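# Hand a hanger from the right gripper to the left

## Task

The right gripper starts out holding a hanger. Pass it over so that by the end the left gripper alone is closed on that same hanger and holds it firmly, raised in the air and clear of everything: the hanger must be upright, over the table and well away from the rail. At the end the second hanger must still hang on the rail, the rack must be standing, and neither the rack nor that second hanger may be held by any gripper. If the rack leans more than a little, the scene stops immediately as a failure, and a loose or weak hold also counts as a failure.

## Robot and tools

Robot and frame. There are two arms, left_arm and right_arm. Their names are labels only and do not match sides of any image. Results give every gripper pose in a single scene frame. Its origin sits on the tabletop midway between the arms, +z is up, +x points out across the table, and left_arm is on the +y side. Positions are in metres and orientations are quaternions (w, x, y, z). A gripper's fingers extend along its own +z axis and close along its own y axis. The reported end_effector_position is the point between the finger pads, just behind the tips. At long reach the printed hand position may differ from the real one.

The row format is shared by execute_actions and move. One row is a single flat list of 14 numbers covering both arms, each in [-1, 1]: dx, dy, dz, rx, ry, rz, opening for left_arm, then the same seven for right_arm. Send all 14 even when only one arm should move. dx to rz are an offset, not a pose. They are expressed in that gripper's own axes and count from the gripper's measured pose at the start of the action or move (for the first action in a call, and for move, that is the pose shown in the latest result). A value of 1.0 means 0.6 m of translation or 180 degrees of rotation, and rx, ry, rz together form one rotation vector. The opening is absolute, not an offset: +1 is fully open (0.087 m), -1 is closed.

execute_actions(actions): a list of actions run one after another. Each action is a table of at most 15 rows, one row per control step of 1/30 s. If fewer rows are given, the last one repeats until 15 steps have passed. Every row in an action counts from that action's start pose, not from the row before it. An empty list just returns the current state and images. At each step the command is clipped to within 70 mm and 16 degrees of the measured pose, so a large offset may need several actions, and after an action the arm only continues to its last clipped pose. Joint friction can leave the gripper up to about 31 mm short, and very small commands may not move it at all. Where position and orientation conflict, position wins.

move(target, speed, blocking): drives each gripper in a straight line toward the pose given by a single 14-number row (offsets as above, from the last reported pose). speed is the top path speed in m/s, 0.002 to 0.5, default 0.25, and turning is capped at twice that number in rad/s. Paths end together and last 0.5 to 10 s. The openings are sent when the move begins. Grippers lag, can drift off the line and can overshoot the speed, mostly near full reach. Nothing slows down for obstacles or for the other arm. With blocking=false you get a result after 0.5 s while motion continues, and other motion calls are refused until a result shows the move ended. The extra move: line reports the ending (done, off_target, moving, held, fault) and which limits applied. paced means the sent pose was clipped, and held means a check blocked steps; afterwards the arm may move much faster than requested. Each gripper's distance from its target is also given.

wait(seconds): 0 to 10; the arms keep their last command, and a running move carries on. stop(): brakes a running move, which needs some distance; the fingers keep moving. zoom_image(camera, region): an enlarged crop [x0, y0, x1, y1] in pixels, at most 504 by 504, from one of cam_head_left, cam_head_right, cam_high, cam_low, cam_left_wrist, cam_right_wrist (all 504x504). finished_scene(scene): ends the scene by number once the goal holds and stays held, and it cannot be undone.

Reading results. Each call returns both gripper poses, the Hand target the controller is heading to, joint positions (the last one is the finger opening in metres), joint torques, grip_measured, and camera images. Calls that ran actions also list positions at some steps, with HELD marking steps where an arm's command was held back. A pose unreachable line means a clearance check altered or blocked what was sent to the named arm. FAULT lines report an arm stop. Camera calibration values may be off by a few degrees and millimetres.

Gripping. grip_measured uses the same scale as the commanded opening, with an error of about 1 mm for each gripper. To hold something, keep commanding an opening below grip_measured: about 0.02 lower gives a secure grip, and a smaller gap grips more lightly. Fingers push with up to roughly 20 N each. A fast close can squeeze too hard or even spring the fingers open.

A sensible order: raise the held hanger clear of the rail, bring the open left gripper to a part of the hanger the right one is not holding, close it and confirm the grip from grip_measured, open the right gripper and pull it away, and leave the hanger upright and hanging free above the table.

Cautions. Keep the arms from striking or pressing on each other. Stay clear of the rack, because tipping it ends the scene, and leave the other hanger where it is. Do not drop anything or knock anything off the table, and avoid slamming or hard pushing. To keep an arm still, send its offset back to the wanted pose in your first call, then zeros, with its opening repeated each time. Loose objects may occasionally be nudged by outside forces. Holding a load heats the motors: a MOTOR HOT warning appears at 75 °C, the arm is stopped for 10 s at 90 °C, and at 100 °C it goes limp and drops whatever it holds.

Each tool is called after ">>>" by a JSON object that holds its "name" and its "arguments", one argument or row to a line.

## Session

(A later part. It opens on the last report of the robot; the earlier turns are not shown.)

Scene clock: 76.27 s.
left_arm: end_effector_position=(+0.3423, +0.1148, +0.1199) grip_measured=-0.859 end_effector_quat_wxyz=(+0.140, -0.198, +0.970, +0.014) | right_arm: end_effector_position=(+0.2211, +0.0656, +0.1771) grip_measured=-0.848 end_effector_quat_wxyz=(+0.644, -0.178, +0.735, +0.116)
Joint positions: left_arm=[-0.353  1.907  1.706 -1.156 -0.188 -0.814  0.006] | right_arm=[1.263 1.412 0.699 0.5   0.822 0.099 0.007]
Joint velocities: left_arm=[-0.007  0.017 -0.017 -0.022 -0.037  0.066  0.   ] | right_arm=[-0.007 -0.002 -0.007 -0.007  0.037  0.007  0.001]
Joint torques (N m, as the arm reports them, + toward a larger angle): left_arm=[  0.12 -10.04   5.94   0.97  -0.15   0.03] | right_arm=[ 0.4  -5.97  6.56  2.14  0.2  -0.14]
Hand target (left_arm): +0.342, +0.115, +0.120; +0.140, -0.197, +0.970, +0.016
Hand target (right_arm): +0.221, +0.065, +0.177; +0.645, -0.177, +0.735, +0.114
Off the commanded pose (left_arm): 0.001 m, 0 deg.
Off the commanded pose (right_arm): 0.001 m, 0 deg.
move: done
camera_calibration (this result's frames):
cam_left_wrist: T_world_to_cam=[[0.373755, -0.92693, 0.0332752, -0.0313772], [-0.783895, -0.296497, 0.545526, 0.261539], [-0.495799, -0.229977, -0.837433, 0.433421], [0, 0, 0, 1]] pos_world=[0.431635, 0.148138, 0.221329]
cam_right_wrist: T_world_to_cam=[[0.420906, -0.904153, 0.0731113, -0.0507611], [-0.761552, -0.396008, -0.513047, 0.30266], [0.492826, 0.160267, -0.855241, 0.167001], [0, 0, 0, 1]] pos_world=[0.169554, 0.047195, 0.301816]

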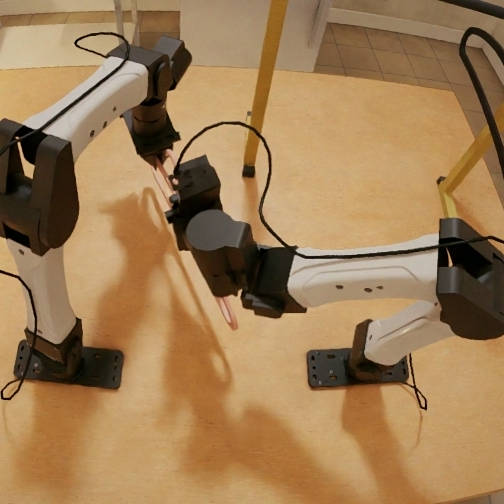

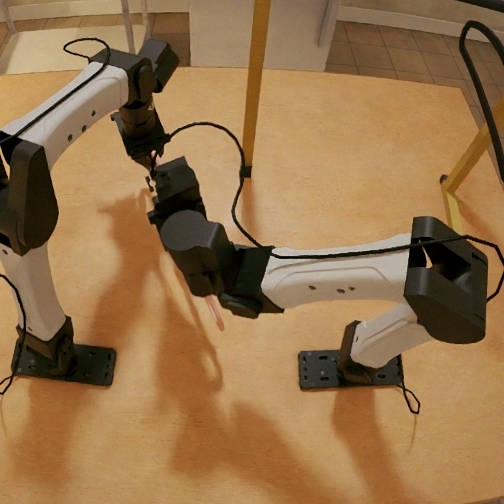

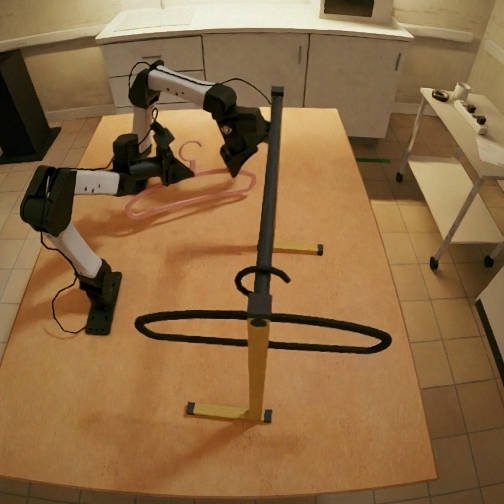

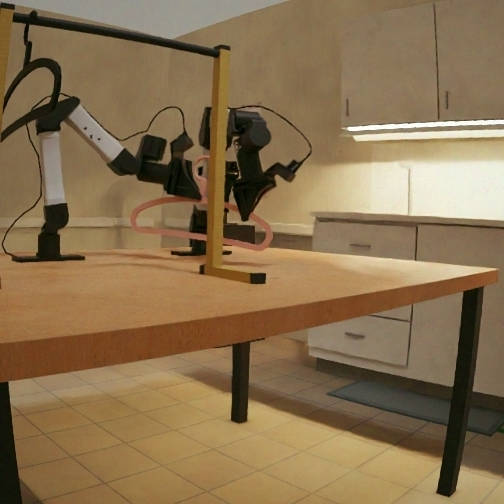

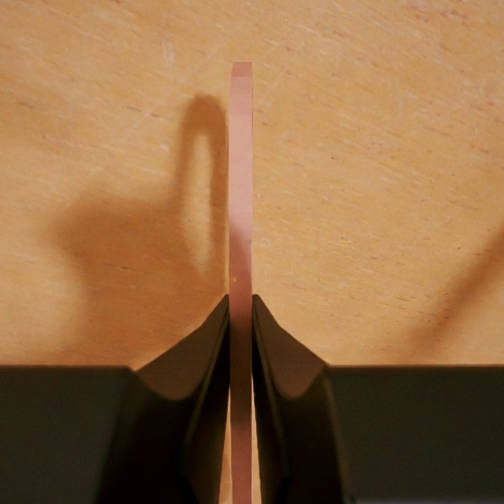

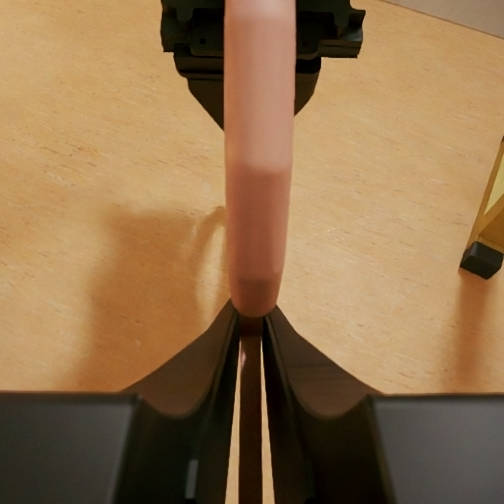

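>>> {"name": "move", "arguments": {
  "target": [0,0,0,0,0,0,-0.89,0,0,0,0,0,0,1]
}}

>>> {"name": "move", "arguments": {
  "target": [0,0,0,0,0,0,-0.89,-0.08,-0.03,-0.15,0,0,0,1],
  "speed": 0.12
}}

>>> {"name": "move", "arguments": {
  "target": [0.05,0.13,-0.08,0,-0.04,0,-0.89,-0.1,-0.25,0,0,0,0,1],
  "speed": 0.1
}}

>>> {"name": "zoom_image", "arguments": {
  "camera": "cam_low",
  "region": [80,80,330,270]
}}

Scene clock: 85.03 s.
left_arm: end_effector_position=(+0.3422, +0.1147, +0.1199) grip_measured=-0.858 end_effector_quat_wxyz=(+0.140, -0.198, +0.970, +0.014) | right_arm: end_effector_position=(+0.2211, +0.0656, +0.1772) grip_measured=+0.984 end_effector_quat_wxyz=(+0.644, -0.178, +0.735, +0.116)
Joint positions: left_arm=[-0.353  1.907  1.706 -1.156 -0.188 -0.814  0.006] | right_arm=[1.263 1.412 0.699 0.5   0.822 0.099 0.087]
Joint velocities: left_arm=[-0.007  0.007  0.007 -0.007  0.066  0.007  0.001] | right_arm=[-0.012 -0.022  0.007  0.007 -0.081  0.007 -0.   ]
Joint torques (N m, as the arm reports them, + toward a larger angle): left_arm=[ 0.08 -9.98  5.97  0.99 -0.17  0.05] | right_arm=[ 0.4  -5.96  6.63  2.13  0.16 -0.1 ]
Hand target (left_arm): +0.342, +0.115, +0.120; +0.140, -0.198, +0.970, +0.014
Hand target (right_arm): +0.221, +0.066, +0.177; +0.644, -0.178, +0.735, +0.116
Off the commanded pose (left_arm): 0.000 m, 0 deg.
Off the commanded pose (right_arm): 0.000 m, 0 deg.
move: done
camera_calibration (this result's frames):
cam_left_wrist: T_world_to_cam=[[0.373697, -0.926955, 0.0332541, -0.0313286], [-0.783644, -0.296336, 0.545973, 0.26129], [-0.496238, -0.230088, -0.837142, 0.433477], [0, 0, 0, 1]] pos_world=[0.431573, 0.148127, 0.221267]
cam_right_wrist: T_world_to_cam=[[0.420898, -0.904179, 0.0728346, -0.0506908], [-0.76149, -0.395822, -0.513282, 0.30273], [0.492928, 0.160576, -0.855124, 0.166987], [0, 0, 0, 1]] pos_world=[0.169549, 0.0471796, 0.301873]

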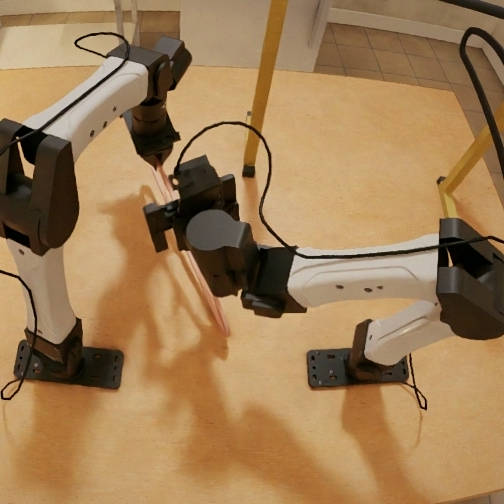

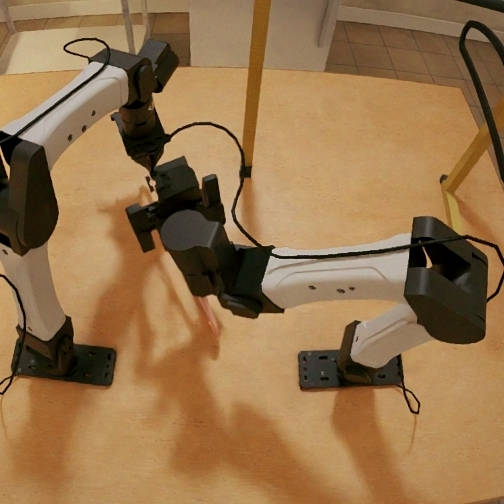

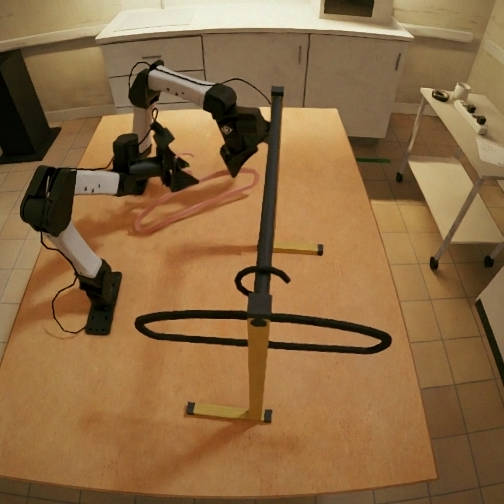

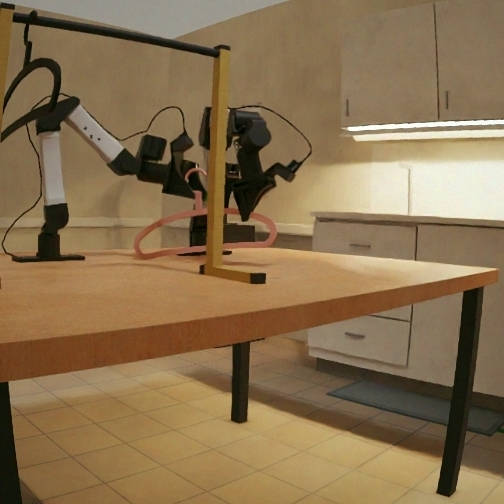

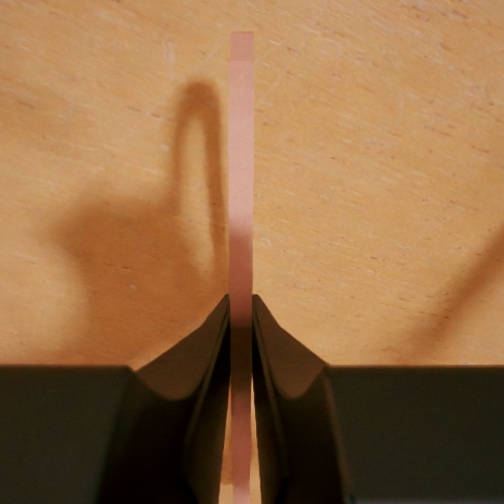

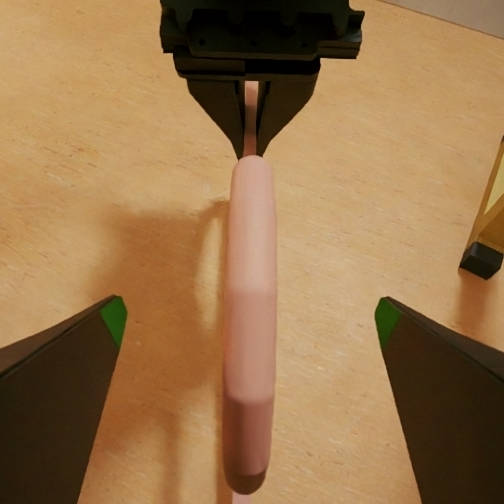

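Scene clock: 86.60 s.
left_arm: end_effector_position=(+0.3422, +0.1147, +0.1199) grip_measured=-0.858 end_effector_quat_wxyz=(+0.140, -0.198, +0.970, +0.014) | right_arm: end_effector_position=(+0.1538, +0.0218, +0.2259) grip_measured=+0.984 end_effector_quat_wxyz=(+0.638, -0.188, +0.738, +0.109)
Joint positions: left_arm=[-0.353  1.907  1.706 -1.156 -0.188 -0.814  0.006] | right_arm=[1.491 1.092 0.736 0.034 1.037 0.199 0.087]
Joint velocities: left_arm=[-0.002  0.002 -0.007 -0.037  0.037  0.007  0.   ] | right_arm=[ 0.002 -0.002  0.012 -0.081 -0.022  0.022  0.   ]
Joint torques (N m, as the arm reports them, + toward a larger angle): left_arm=[  0.16 -10.01   5.95   0.99  -0.14   0.01] | right_arm=[ 0.94 -4.84  8.32  1.81  0.35 -0.03]
Hand target (left_arm): +0.342, +0.115, +0.120; +0.140, -0.198, +0.970, +0.014
Hand target (right_arm): +0.153, +0.020, +0.237; +0.643, -0.177, +0.736, +0.117
Off the commanded pose (left_arm): 0.000 m, 0 deg.
Off the commanded pose (right_arm): 0.013 m, 2 deg.
move: off_target (right_arm)
camera_calibration (this result's frames):
cam_left_wrist: T_world_to_cam=[[0.373697, -0.926955, 0.0332541, -0.0313286], [-0.783644, -0.296336, 0.545973, 0.26129], [-0.496238, -0.230088, -0.837142, 0.433477], [0, 0, 0, 1]] pos_world=[0.431573, 0.148127, 0.221267]
cam_right_wrist: T_world_to_cam=[[0.426687, -0.899384, 0.0951134, -0.0715724], [-0.762537, -0.414311, -0.496874, 0.255965], [0.486287, 0.139482, -0.862595, 0.25201], [0, 0, 0, 1]] pos_world=[0.103173, 0.00652705, 0.351372]

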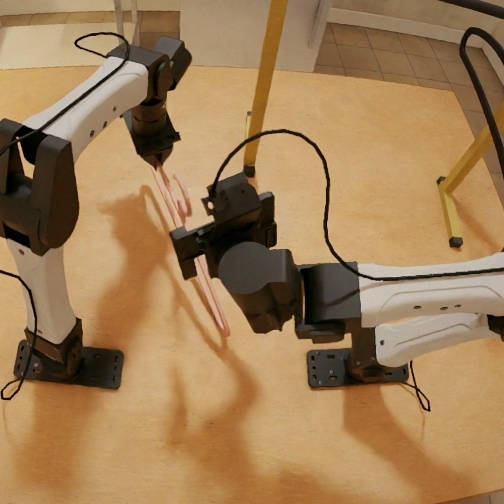

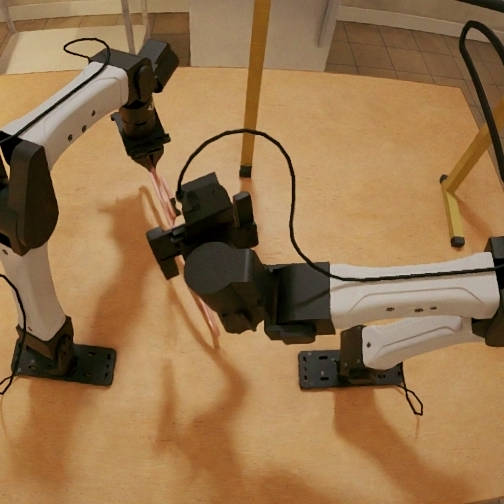

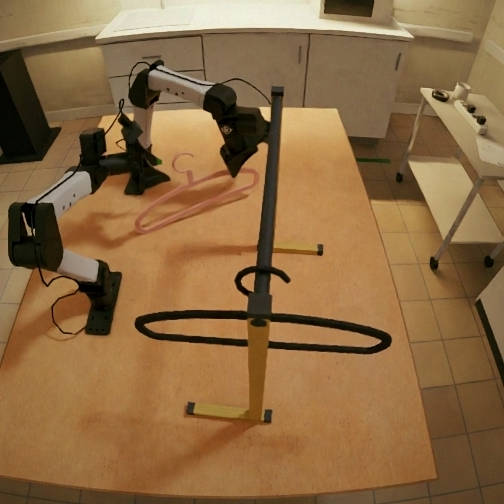

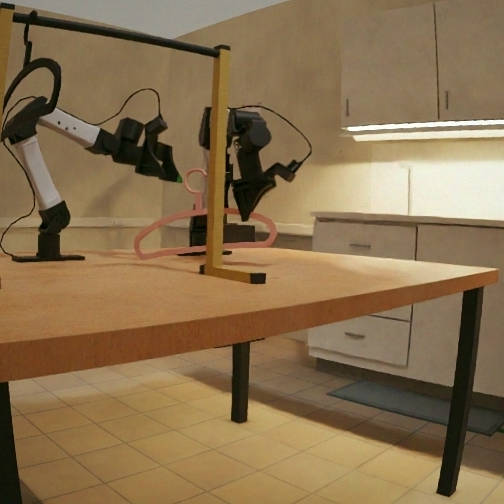

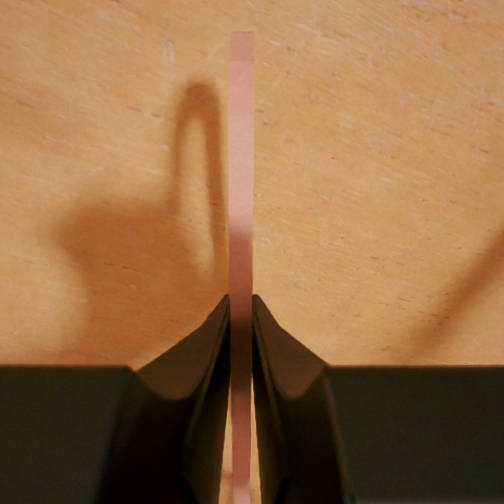

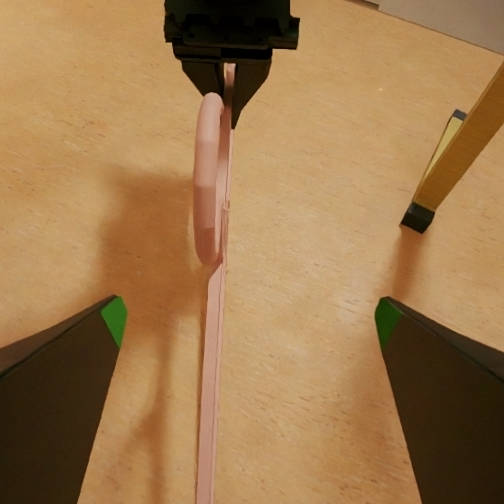

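Scene clock: 88.83 s.
left_arm: end_effector_position=(+0.2780, +0.1657, +0.1577) grip_measured=-0.858 end_effector_quat_wxyz=(+0.203, -0.198, +0.959, +0.020) | right_arm: end_effector_position=(+0.2246, -0.1023, +0.2868) grip_measured=+0.984 end_effector_quat_wxyz=(+0.635, -0.189, +0.742, +0.101)
Joint positions: left_arm=[-0.339  1.512  1.385 -1.127 -0.266 -0.779  0.006] | right_arm=[ 0.828  0.724  0.822 -0.289  0.402 -0.017  0.087]
Joint velocities: left_arm=[-0.007 -0.002 -0.012 -0.051  0.022 -0.022 -0.001] | right_arm=[ 0.002 -0.002  0.007 -0.022 -0.051  0.007 -0.001]
Joint torques (N m, as the arm reports them, + toward a larger angle): left_arm=[ 0.94 -7.77  4.43  1.2  -0.19  0.07] | right_arm=[-0.12 -2.17  8.07  2.2   0.01 -0.18]
Hand target (left_arm): +0.273, +0.172, +0.155; +0.200, -0.198, +0.959, +0.026
Hand target (right_arm): +0.221, -0.105, +0.297; +0.641, -0.189, +0.736, +0.107
Off the commanded pose (left_arm): 0.008 m, 1 deg.
Off the commanded pose (right_arm): 0.011 m, 1 deg.
move: off_target (right_arm)
camera_calibration (this result's frames):
cam_left_wrist: T_world_to_cam=[[0.371491, -0.927383, 0.0442227, 0.0375584], [-0.843124, -0.317028, 0.434321, 0.242979], [-0.388762, -0.198631, -0.899672, 0.419794], [0, 0, 0, 1]] pos_world=[0.354109, 0.195246, 0.270485]
cam_right_wrist: T_world_to_cam=[[0.419091, -0.901726, 0.106077, -0.220836], [-0.770035, -0.414901, -0.484669, 0.286966], [0.48105, 0.121437, -0.868242, 0.288329], [0, 0, 0, 1]] pos_world=[0.174823, -0.115085, 0.412848]

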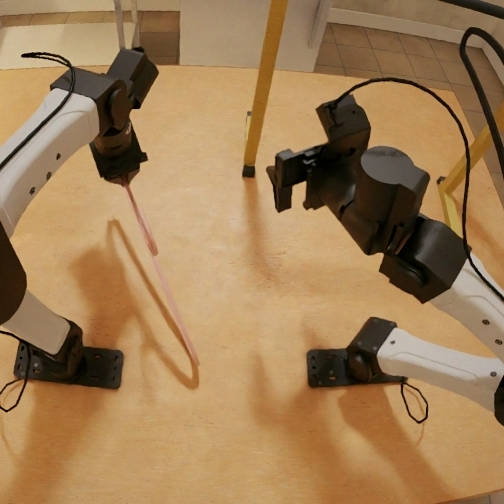

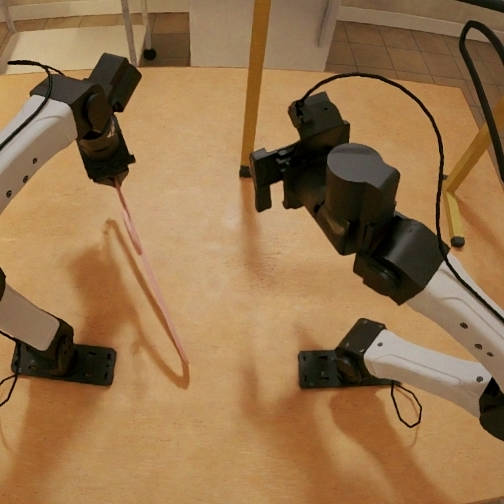

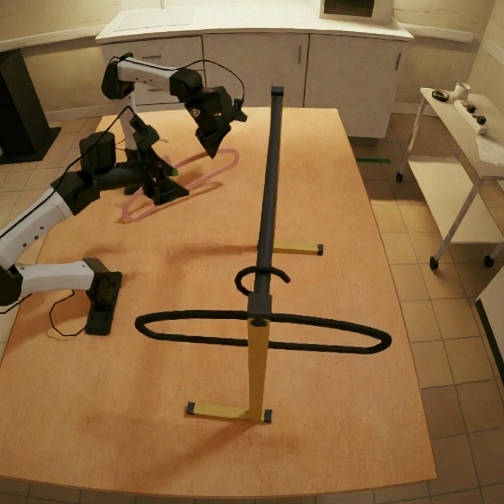

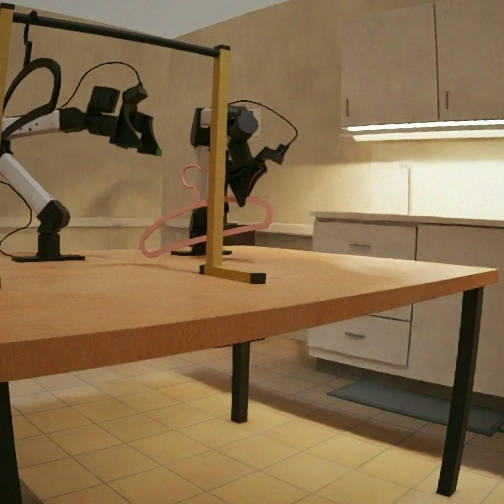

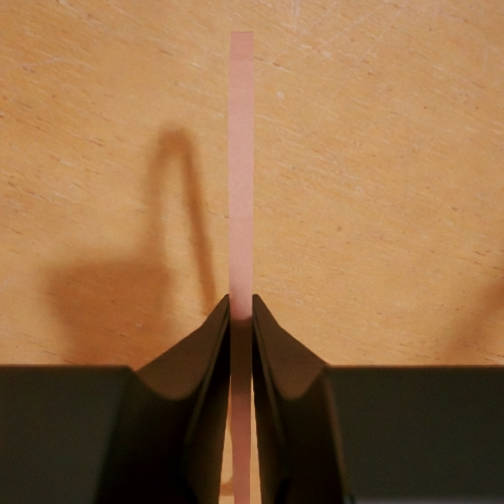

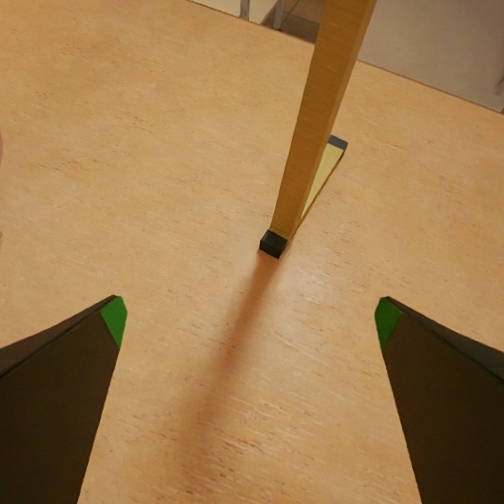

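Region (80, 80, 330, 270) of cam_low's 504x504 image, scaled by 2.016, with more detail than that image has; it fills the top 383 rows of this view, and the rest is white.

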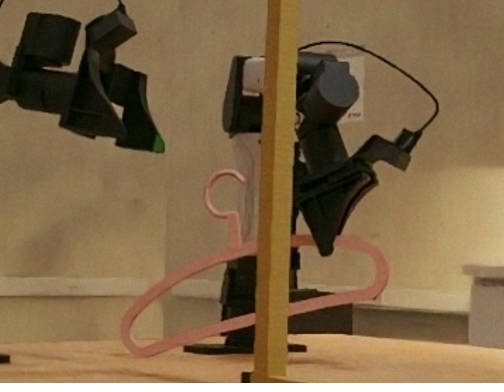

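>>> {"name": "move", "arguments": {
  "target": [0.047,0,0.107,0,0,0,-0.89,0.14,0.385,-0.018,0,-0.04,0,1],
  "speed": 0.1
}}

>>> {"name": "zoom_image", "arguments": {
  "camera": "cam_low",
  "region": [80,80,330,270]
}}

Scene clock: 118.00 s.
left_arm: end_effector_position=(+0.2806, +0.1644, +0.0981) grip_measured=-0.858 end_effector_quat_wxyz=(+0.208, -0.200, +0.957, +0.016) | right_arm: end_effector_position=(+0.1143, +0.0860, +0.1885) grip_measured=+0.984 end_effector_quat_wxyz=(+0.675, -0.181, +0.705, +0.118)
Joint positions: left_arm=[-0.339  1.512  1.145 -0.874 -0.266 -0.782  0.006] | right_arm=[1.671 1.443 0.699 0.564 1.229 0.089 0.087]
Joint velocities: left_arm=[ 0.012  0.012  0.002 -0.037  0.051  0.022 -0.   ] | right_arm=[-0.002  0.007  0.002  0.022 -0.007  0.007 -0.001]
Joint torques (N m, as the arm reports them, + toward a larger angle): left_arm=[-0.89 -5.44  4.64  1.5  -0.18 -0.06] | right_arm=[ 0.88 -4.21  7.36  1.9   0.26 -0.13]
Hand target (left_arm): +0.279, +0.162, +0.088; +0.203, -0.198, +0.959, +0.020
Hand target (right_arm): +0.113, +0.090, +0.188; +0.677, -0.182, +0.704, +0.113
Off the commanded pose (left_arm): 0.011 m, 1 deg.
Off the commanded pose (right_arm): 0.007 m, 1 deg.
move: off_target (left_arm)
camera_calibration (this result's frames):
cam_left_wrist: T_world_to_cam=[[0.373473, -0.926026, 0.054722, 0.0362555], [-0.847498, -0.316627, 0.426022, 0.27265], [-0.37718, -0.205484, -0.903057, 0.365147], [0, 0, 0, 1]] pos_world=[0.355256, 0.194934, 0.211609]
cam_right_wrist: T_world_to_cam=[[0.423076, -0.901018, 0.095774, 0.00708826], [-0.71016, -0.395378, -0.582536, 0.242452], [0.562743, 0.178442, -0.807142, 0.207457], [0, 0, 0, 1]] pos_world=[0.0524358, 0.0652279, 0.308006]

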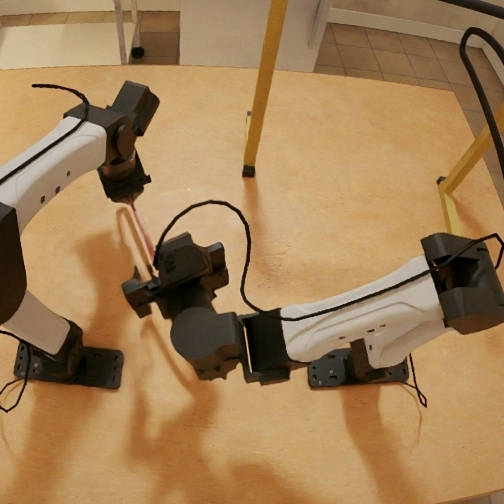

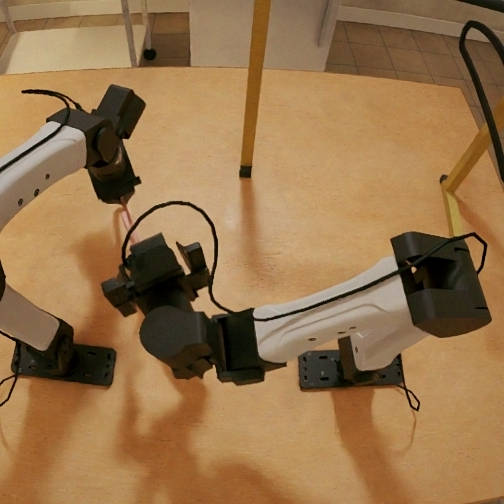

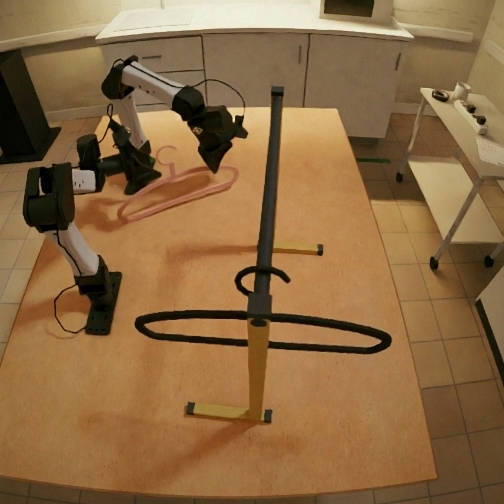

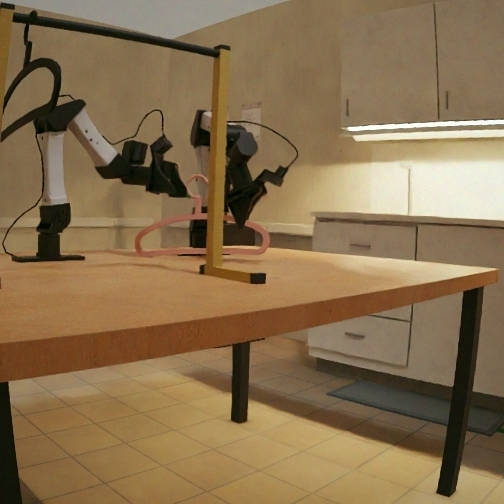

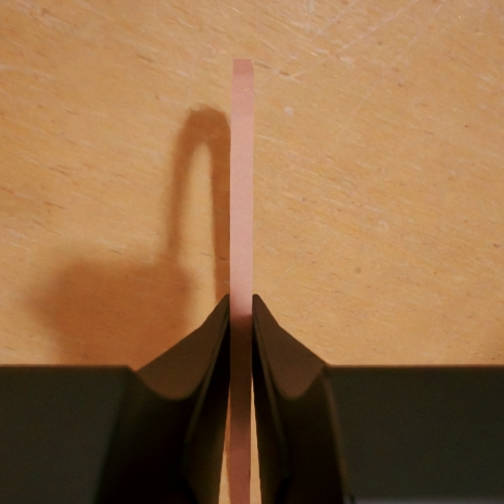

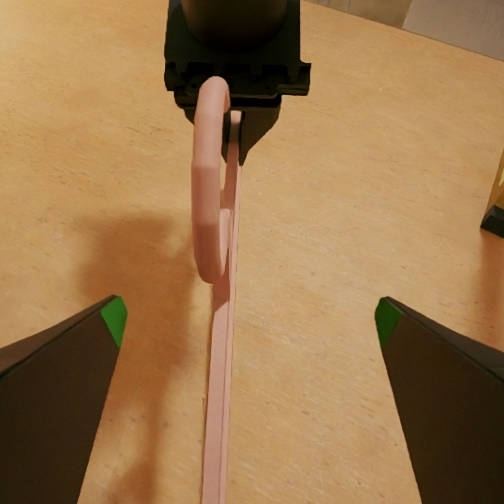

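Region (80, 80, 330, 270) of cam_low's 504x504 image, scaled by 2.016, with more detail than that image has; it fills the top 383 rows of this view, and the rest is white.

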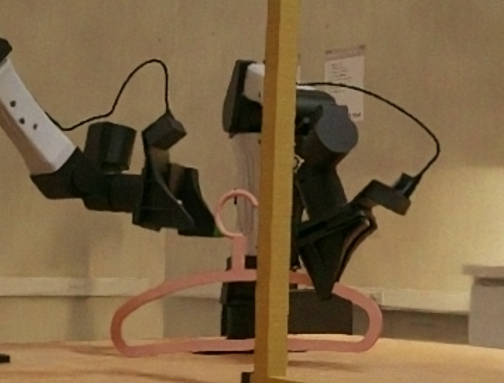

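>>> {"name": "move", "arguments": {
  "target": [0,0,0,0,0,0,-0.89,0.03,0.014,0.07,0,0,0,1],
  "speed": 0.06
}}

>>> {"name": "move", "arguments": {
  "target": [0,0,0,0,0,0,-0.89,0,0,0,0,0,0,-0.88],
  "speed": 0.06
}}

>>> {"name": "zoom_image", "arguments": {
  "camera": "cam_low",
  "region": [80,80,330,270]
}}

Scene clock: 124.00 s.
left_arm: end_effector_position=(+0.2806, +0.1644, +0.0981) grip_measured=-0.858 end_effector_quat_wxyz=(+0.208, -0.200, +0.957, +0.016) | right_arm: end_effector_position=(+0.1469, +0.1015, +0.1692) grip_measured=+0.984 end_effector_quat_wxyz=(+0.677, -0.178, +0.705, +0.116)
Joint positions: left_arm=[-0.339  1.512  1.145 -0.874 -0.266 -0.782  0.006] | right_arm=[1.558 1.56  0.699 0.727 1.126 0.044 0.087]
Joint velocities: left_arm=[ 0.012  0.017 -0.002 -0.022  0.007  0.095 -0.001] | right_arm=[-0.002  0.002 -0.002 -0.037  0.037 -0.081 -0.001]
Joint torques (N m, as the arm reports them, + toward a larger angle): left_arm=[ 0.19 -6.49  6.17  1.24 -0.15  0.03] | right_arm=[-0.12 -5.05  7.34  2.03  0.05 -0.14]
Hand target (left_arm): +0.281, +0.164, +0.098; +0.208, -0.200, +0.957, +0.016
Hand target (right_arm): +0.149, +0.108, +0.168; +0.676, -0.181, +0.704, +0.117
Off the commanded pose (left_arm): 0.000 m, 0 deg.
Off the commanded pose (right_arm): 0.008 m, 1 deg.
move: done
camera_calibration (this result's frames):
cam_left_wrist: T_world_to_cam=[[0.373473, -0.926026, 0.054722, 0.0362555], [-0.847498, -0.316627, 0.426022, 0.27265], [-0.37718, -0.205484, -0.903057, 0.365147], [0, 0, 0, 1]] pos_world=[0.355256, 0.194934, 0.211609]
cam_right_wrist: T_world_to_cam=[[0.415315, -0.904866, 0.0934405, 0.0109597], [-0.712883, -0.387553, -0.584466, 0.260434], [0.565077, 0.176125, -0.80602, 0.170501], [0, 0, 0, 1]] pos_world=[0.084761, 0.0808195, 0.288618]

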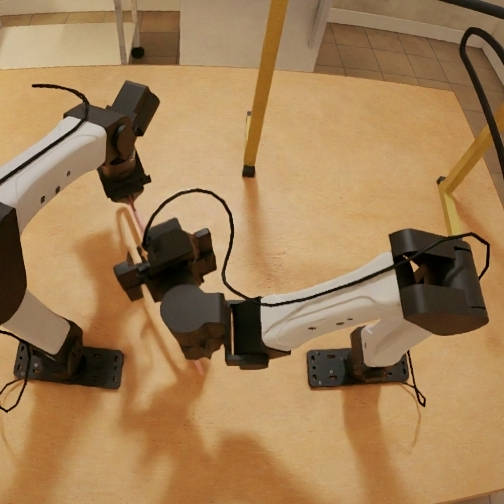

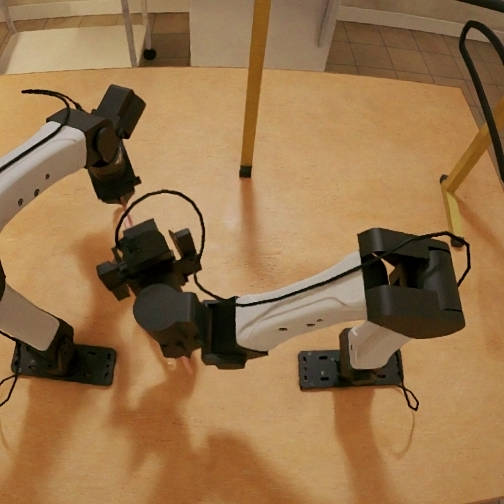

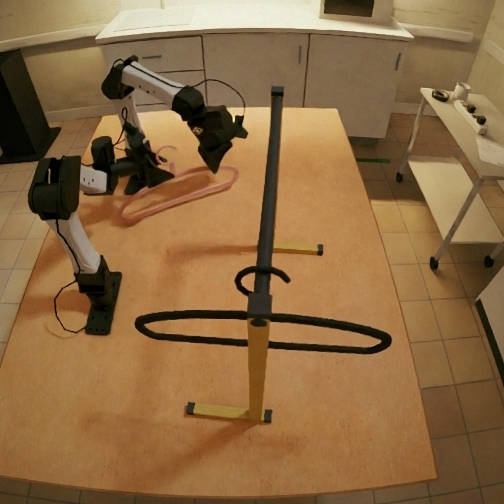

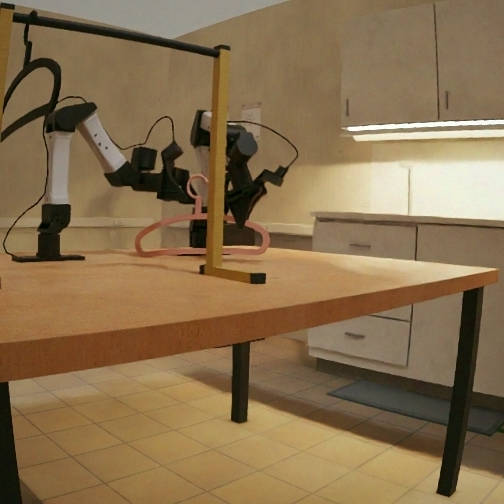

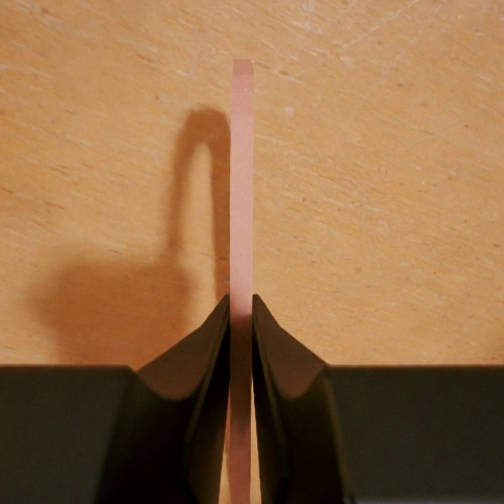

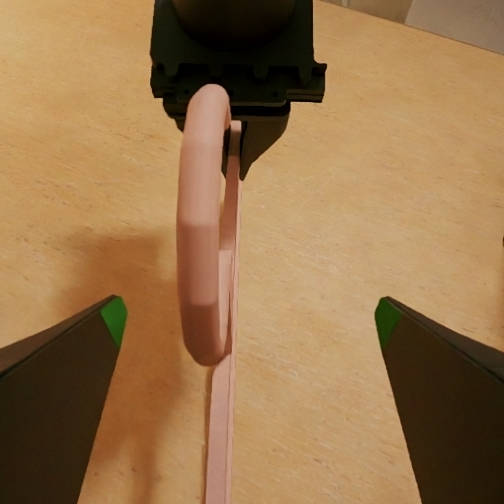

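Scene clock: 124.50 s.
left_arm: end_effector_position=(+0.2818, +0.1621, +0.0984) grip_measured=-0.856 end_effector_quat_wxyz=(+0.209, -0.205, +0.956, +0.010) | right_arm: end_effector_position=(+0.1456, +0.1045, +0.1692) grip_measured=-0.868 end_effector_quat_wxyz=(+0.675, -0.181, +0.705, +0.124)
Joint positions: left_arm=[-0.339  1.512  1.145 -0.867 -0.259 -0.793  0.006] | right_arm=[1.558 1.56  0.699 0.729 1.109 0.049 0.006]
Joint velocities: left_arm=[-0.032  0.012 -0.007 -0.037  0.007 -0.066  0.001] | right_arm=[-0.002 -0.002 -0.002 -0.022 -0.051 -0.022 -0.   ]
Joint torques (N m, as the arm reports them, + toward a larger angle): left_arm=[ 0.12 -6.61  6.09  1.19 -0.23  0.09] | right_arm=[ 0.4  -6.79  6.17  1.91  0.28 -0.16]
Hand target (left_arm): +0.281, +0.164, +0.098; +0.208, -0.200, +0.957, +0.016
Hand target (right_arm): +0.147, +0.102, +0.169; +0.677, -0.178, +0.705, +0.116
Off the commanded pose (left_arm): 0.003 m, 1 deg.
Off the commanded pose (right_arm): 0.003 m, 1 deg.
move: done
camera_calibration (this result's frames):
cam_left_wrist: T_world_to_cam=[[0.38, -0.922429, 0.0687314, 0.0298589], [-0.847159, -0.317232, 0.426245, 0.272842], [-0.371378, -0.2202, -0.901993, 0.366048], [0, 0, 0, 1]] pos_world=[0.355736, 0.194701, 0.211823]
cam_right_wrist: T_world_to_cam=[[0.430426, -0.898605, 0.0850987, 0.0127791], [-0.709045, -0.394951, -0.584182, 0.260782], [0.558559, 0.191109, -0.807149, 0.170281], [0, 0, 0, 1]] pos_world=[0.0842938, 0.0819373, 0.288699]

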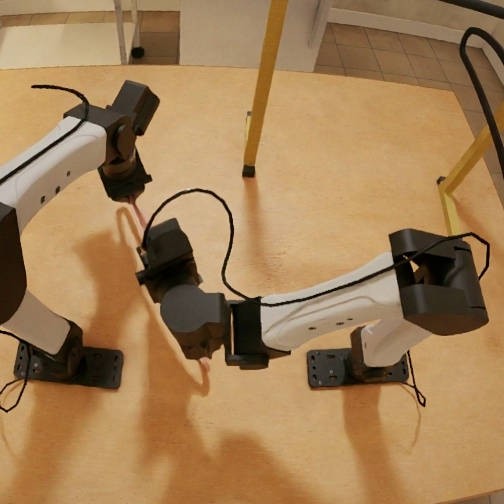

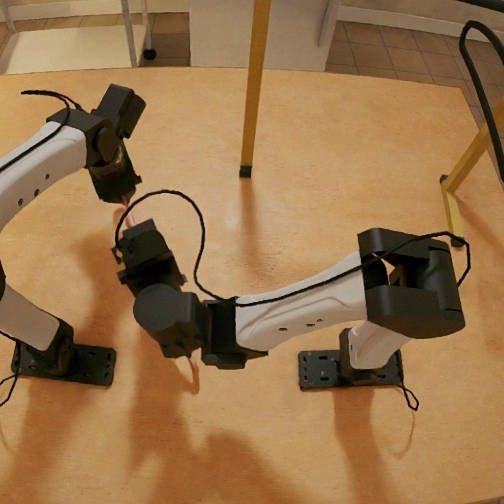

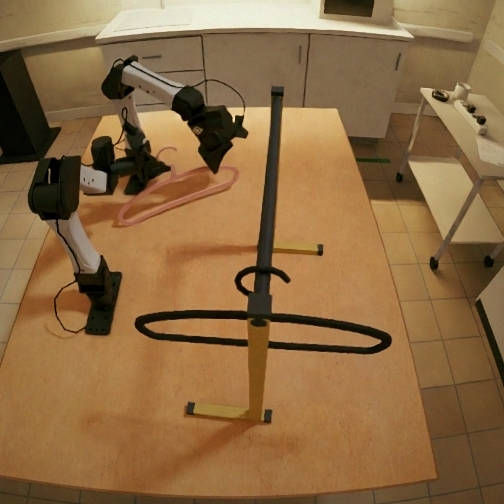

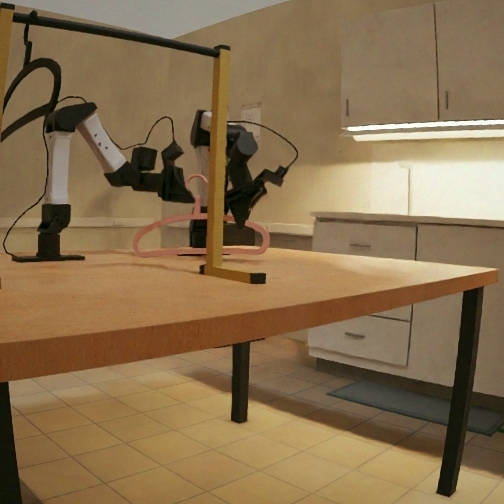

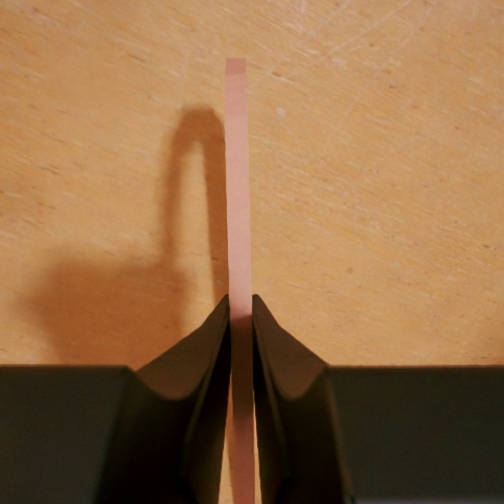

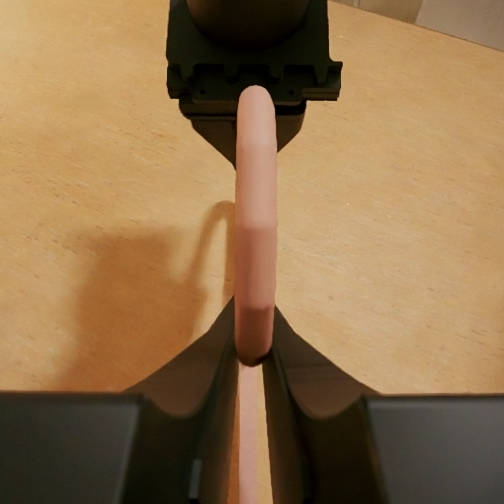

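Region (80, 80, 330, 270) of cam_low's 504x504 image, scaled by 2.016, with more detail than that image has; it fills the top 383 rows of this view, and the rest is white.

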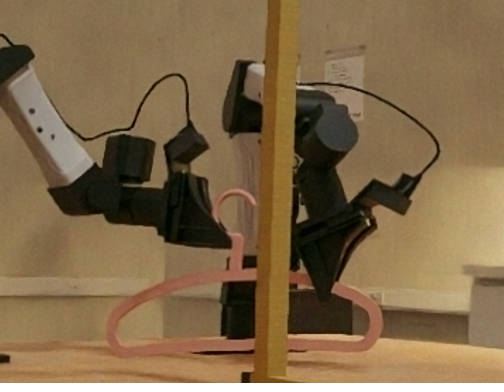

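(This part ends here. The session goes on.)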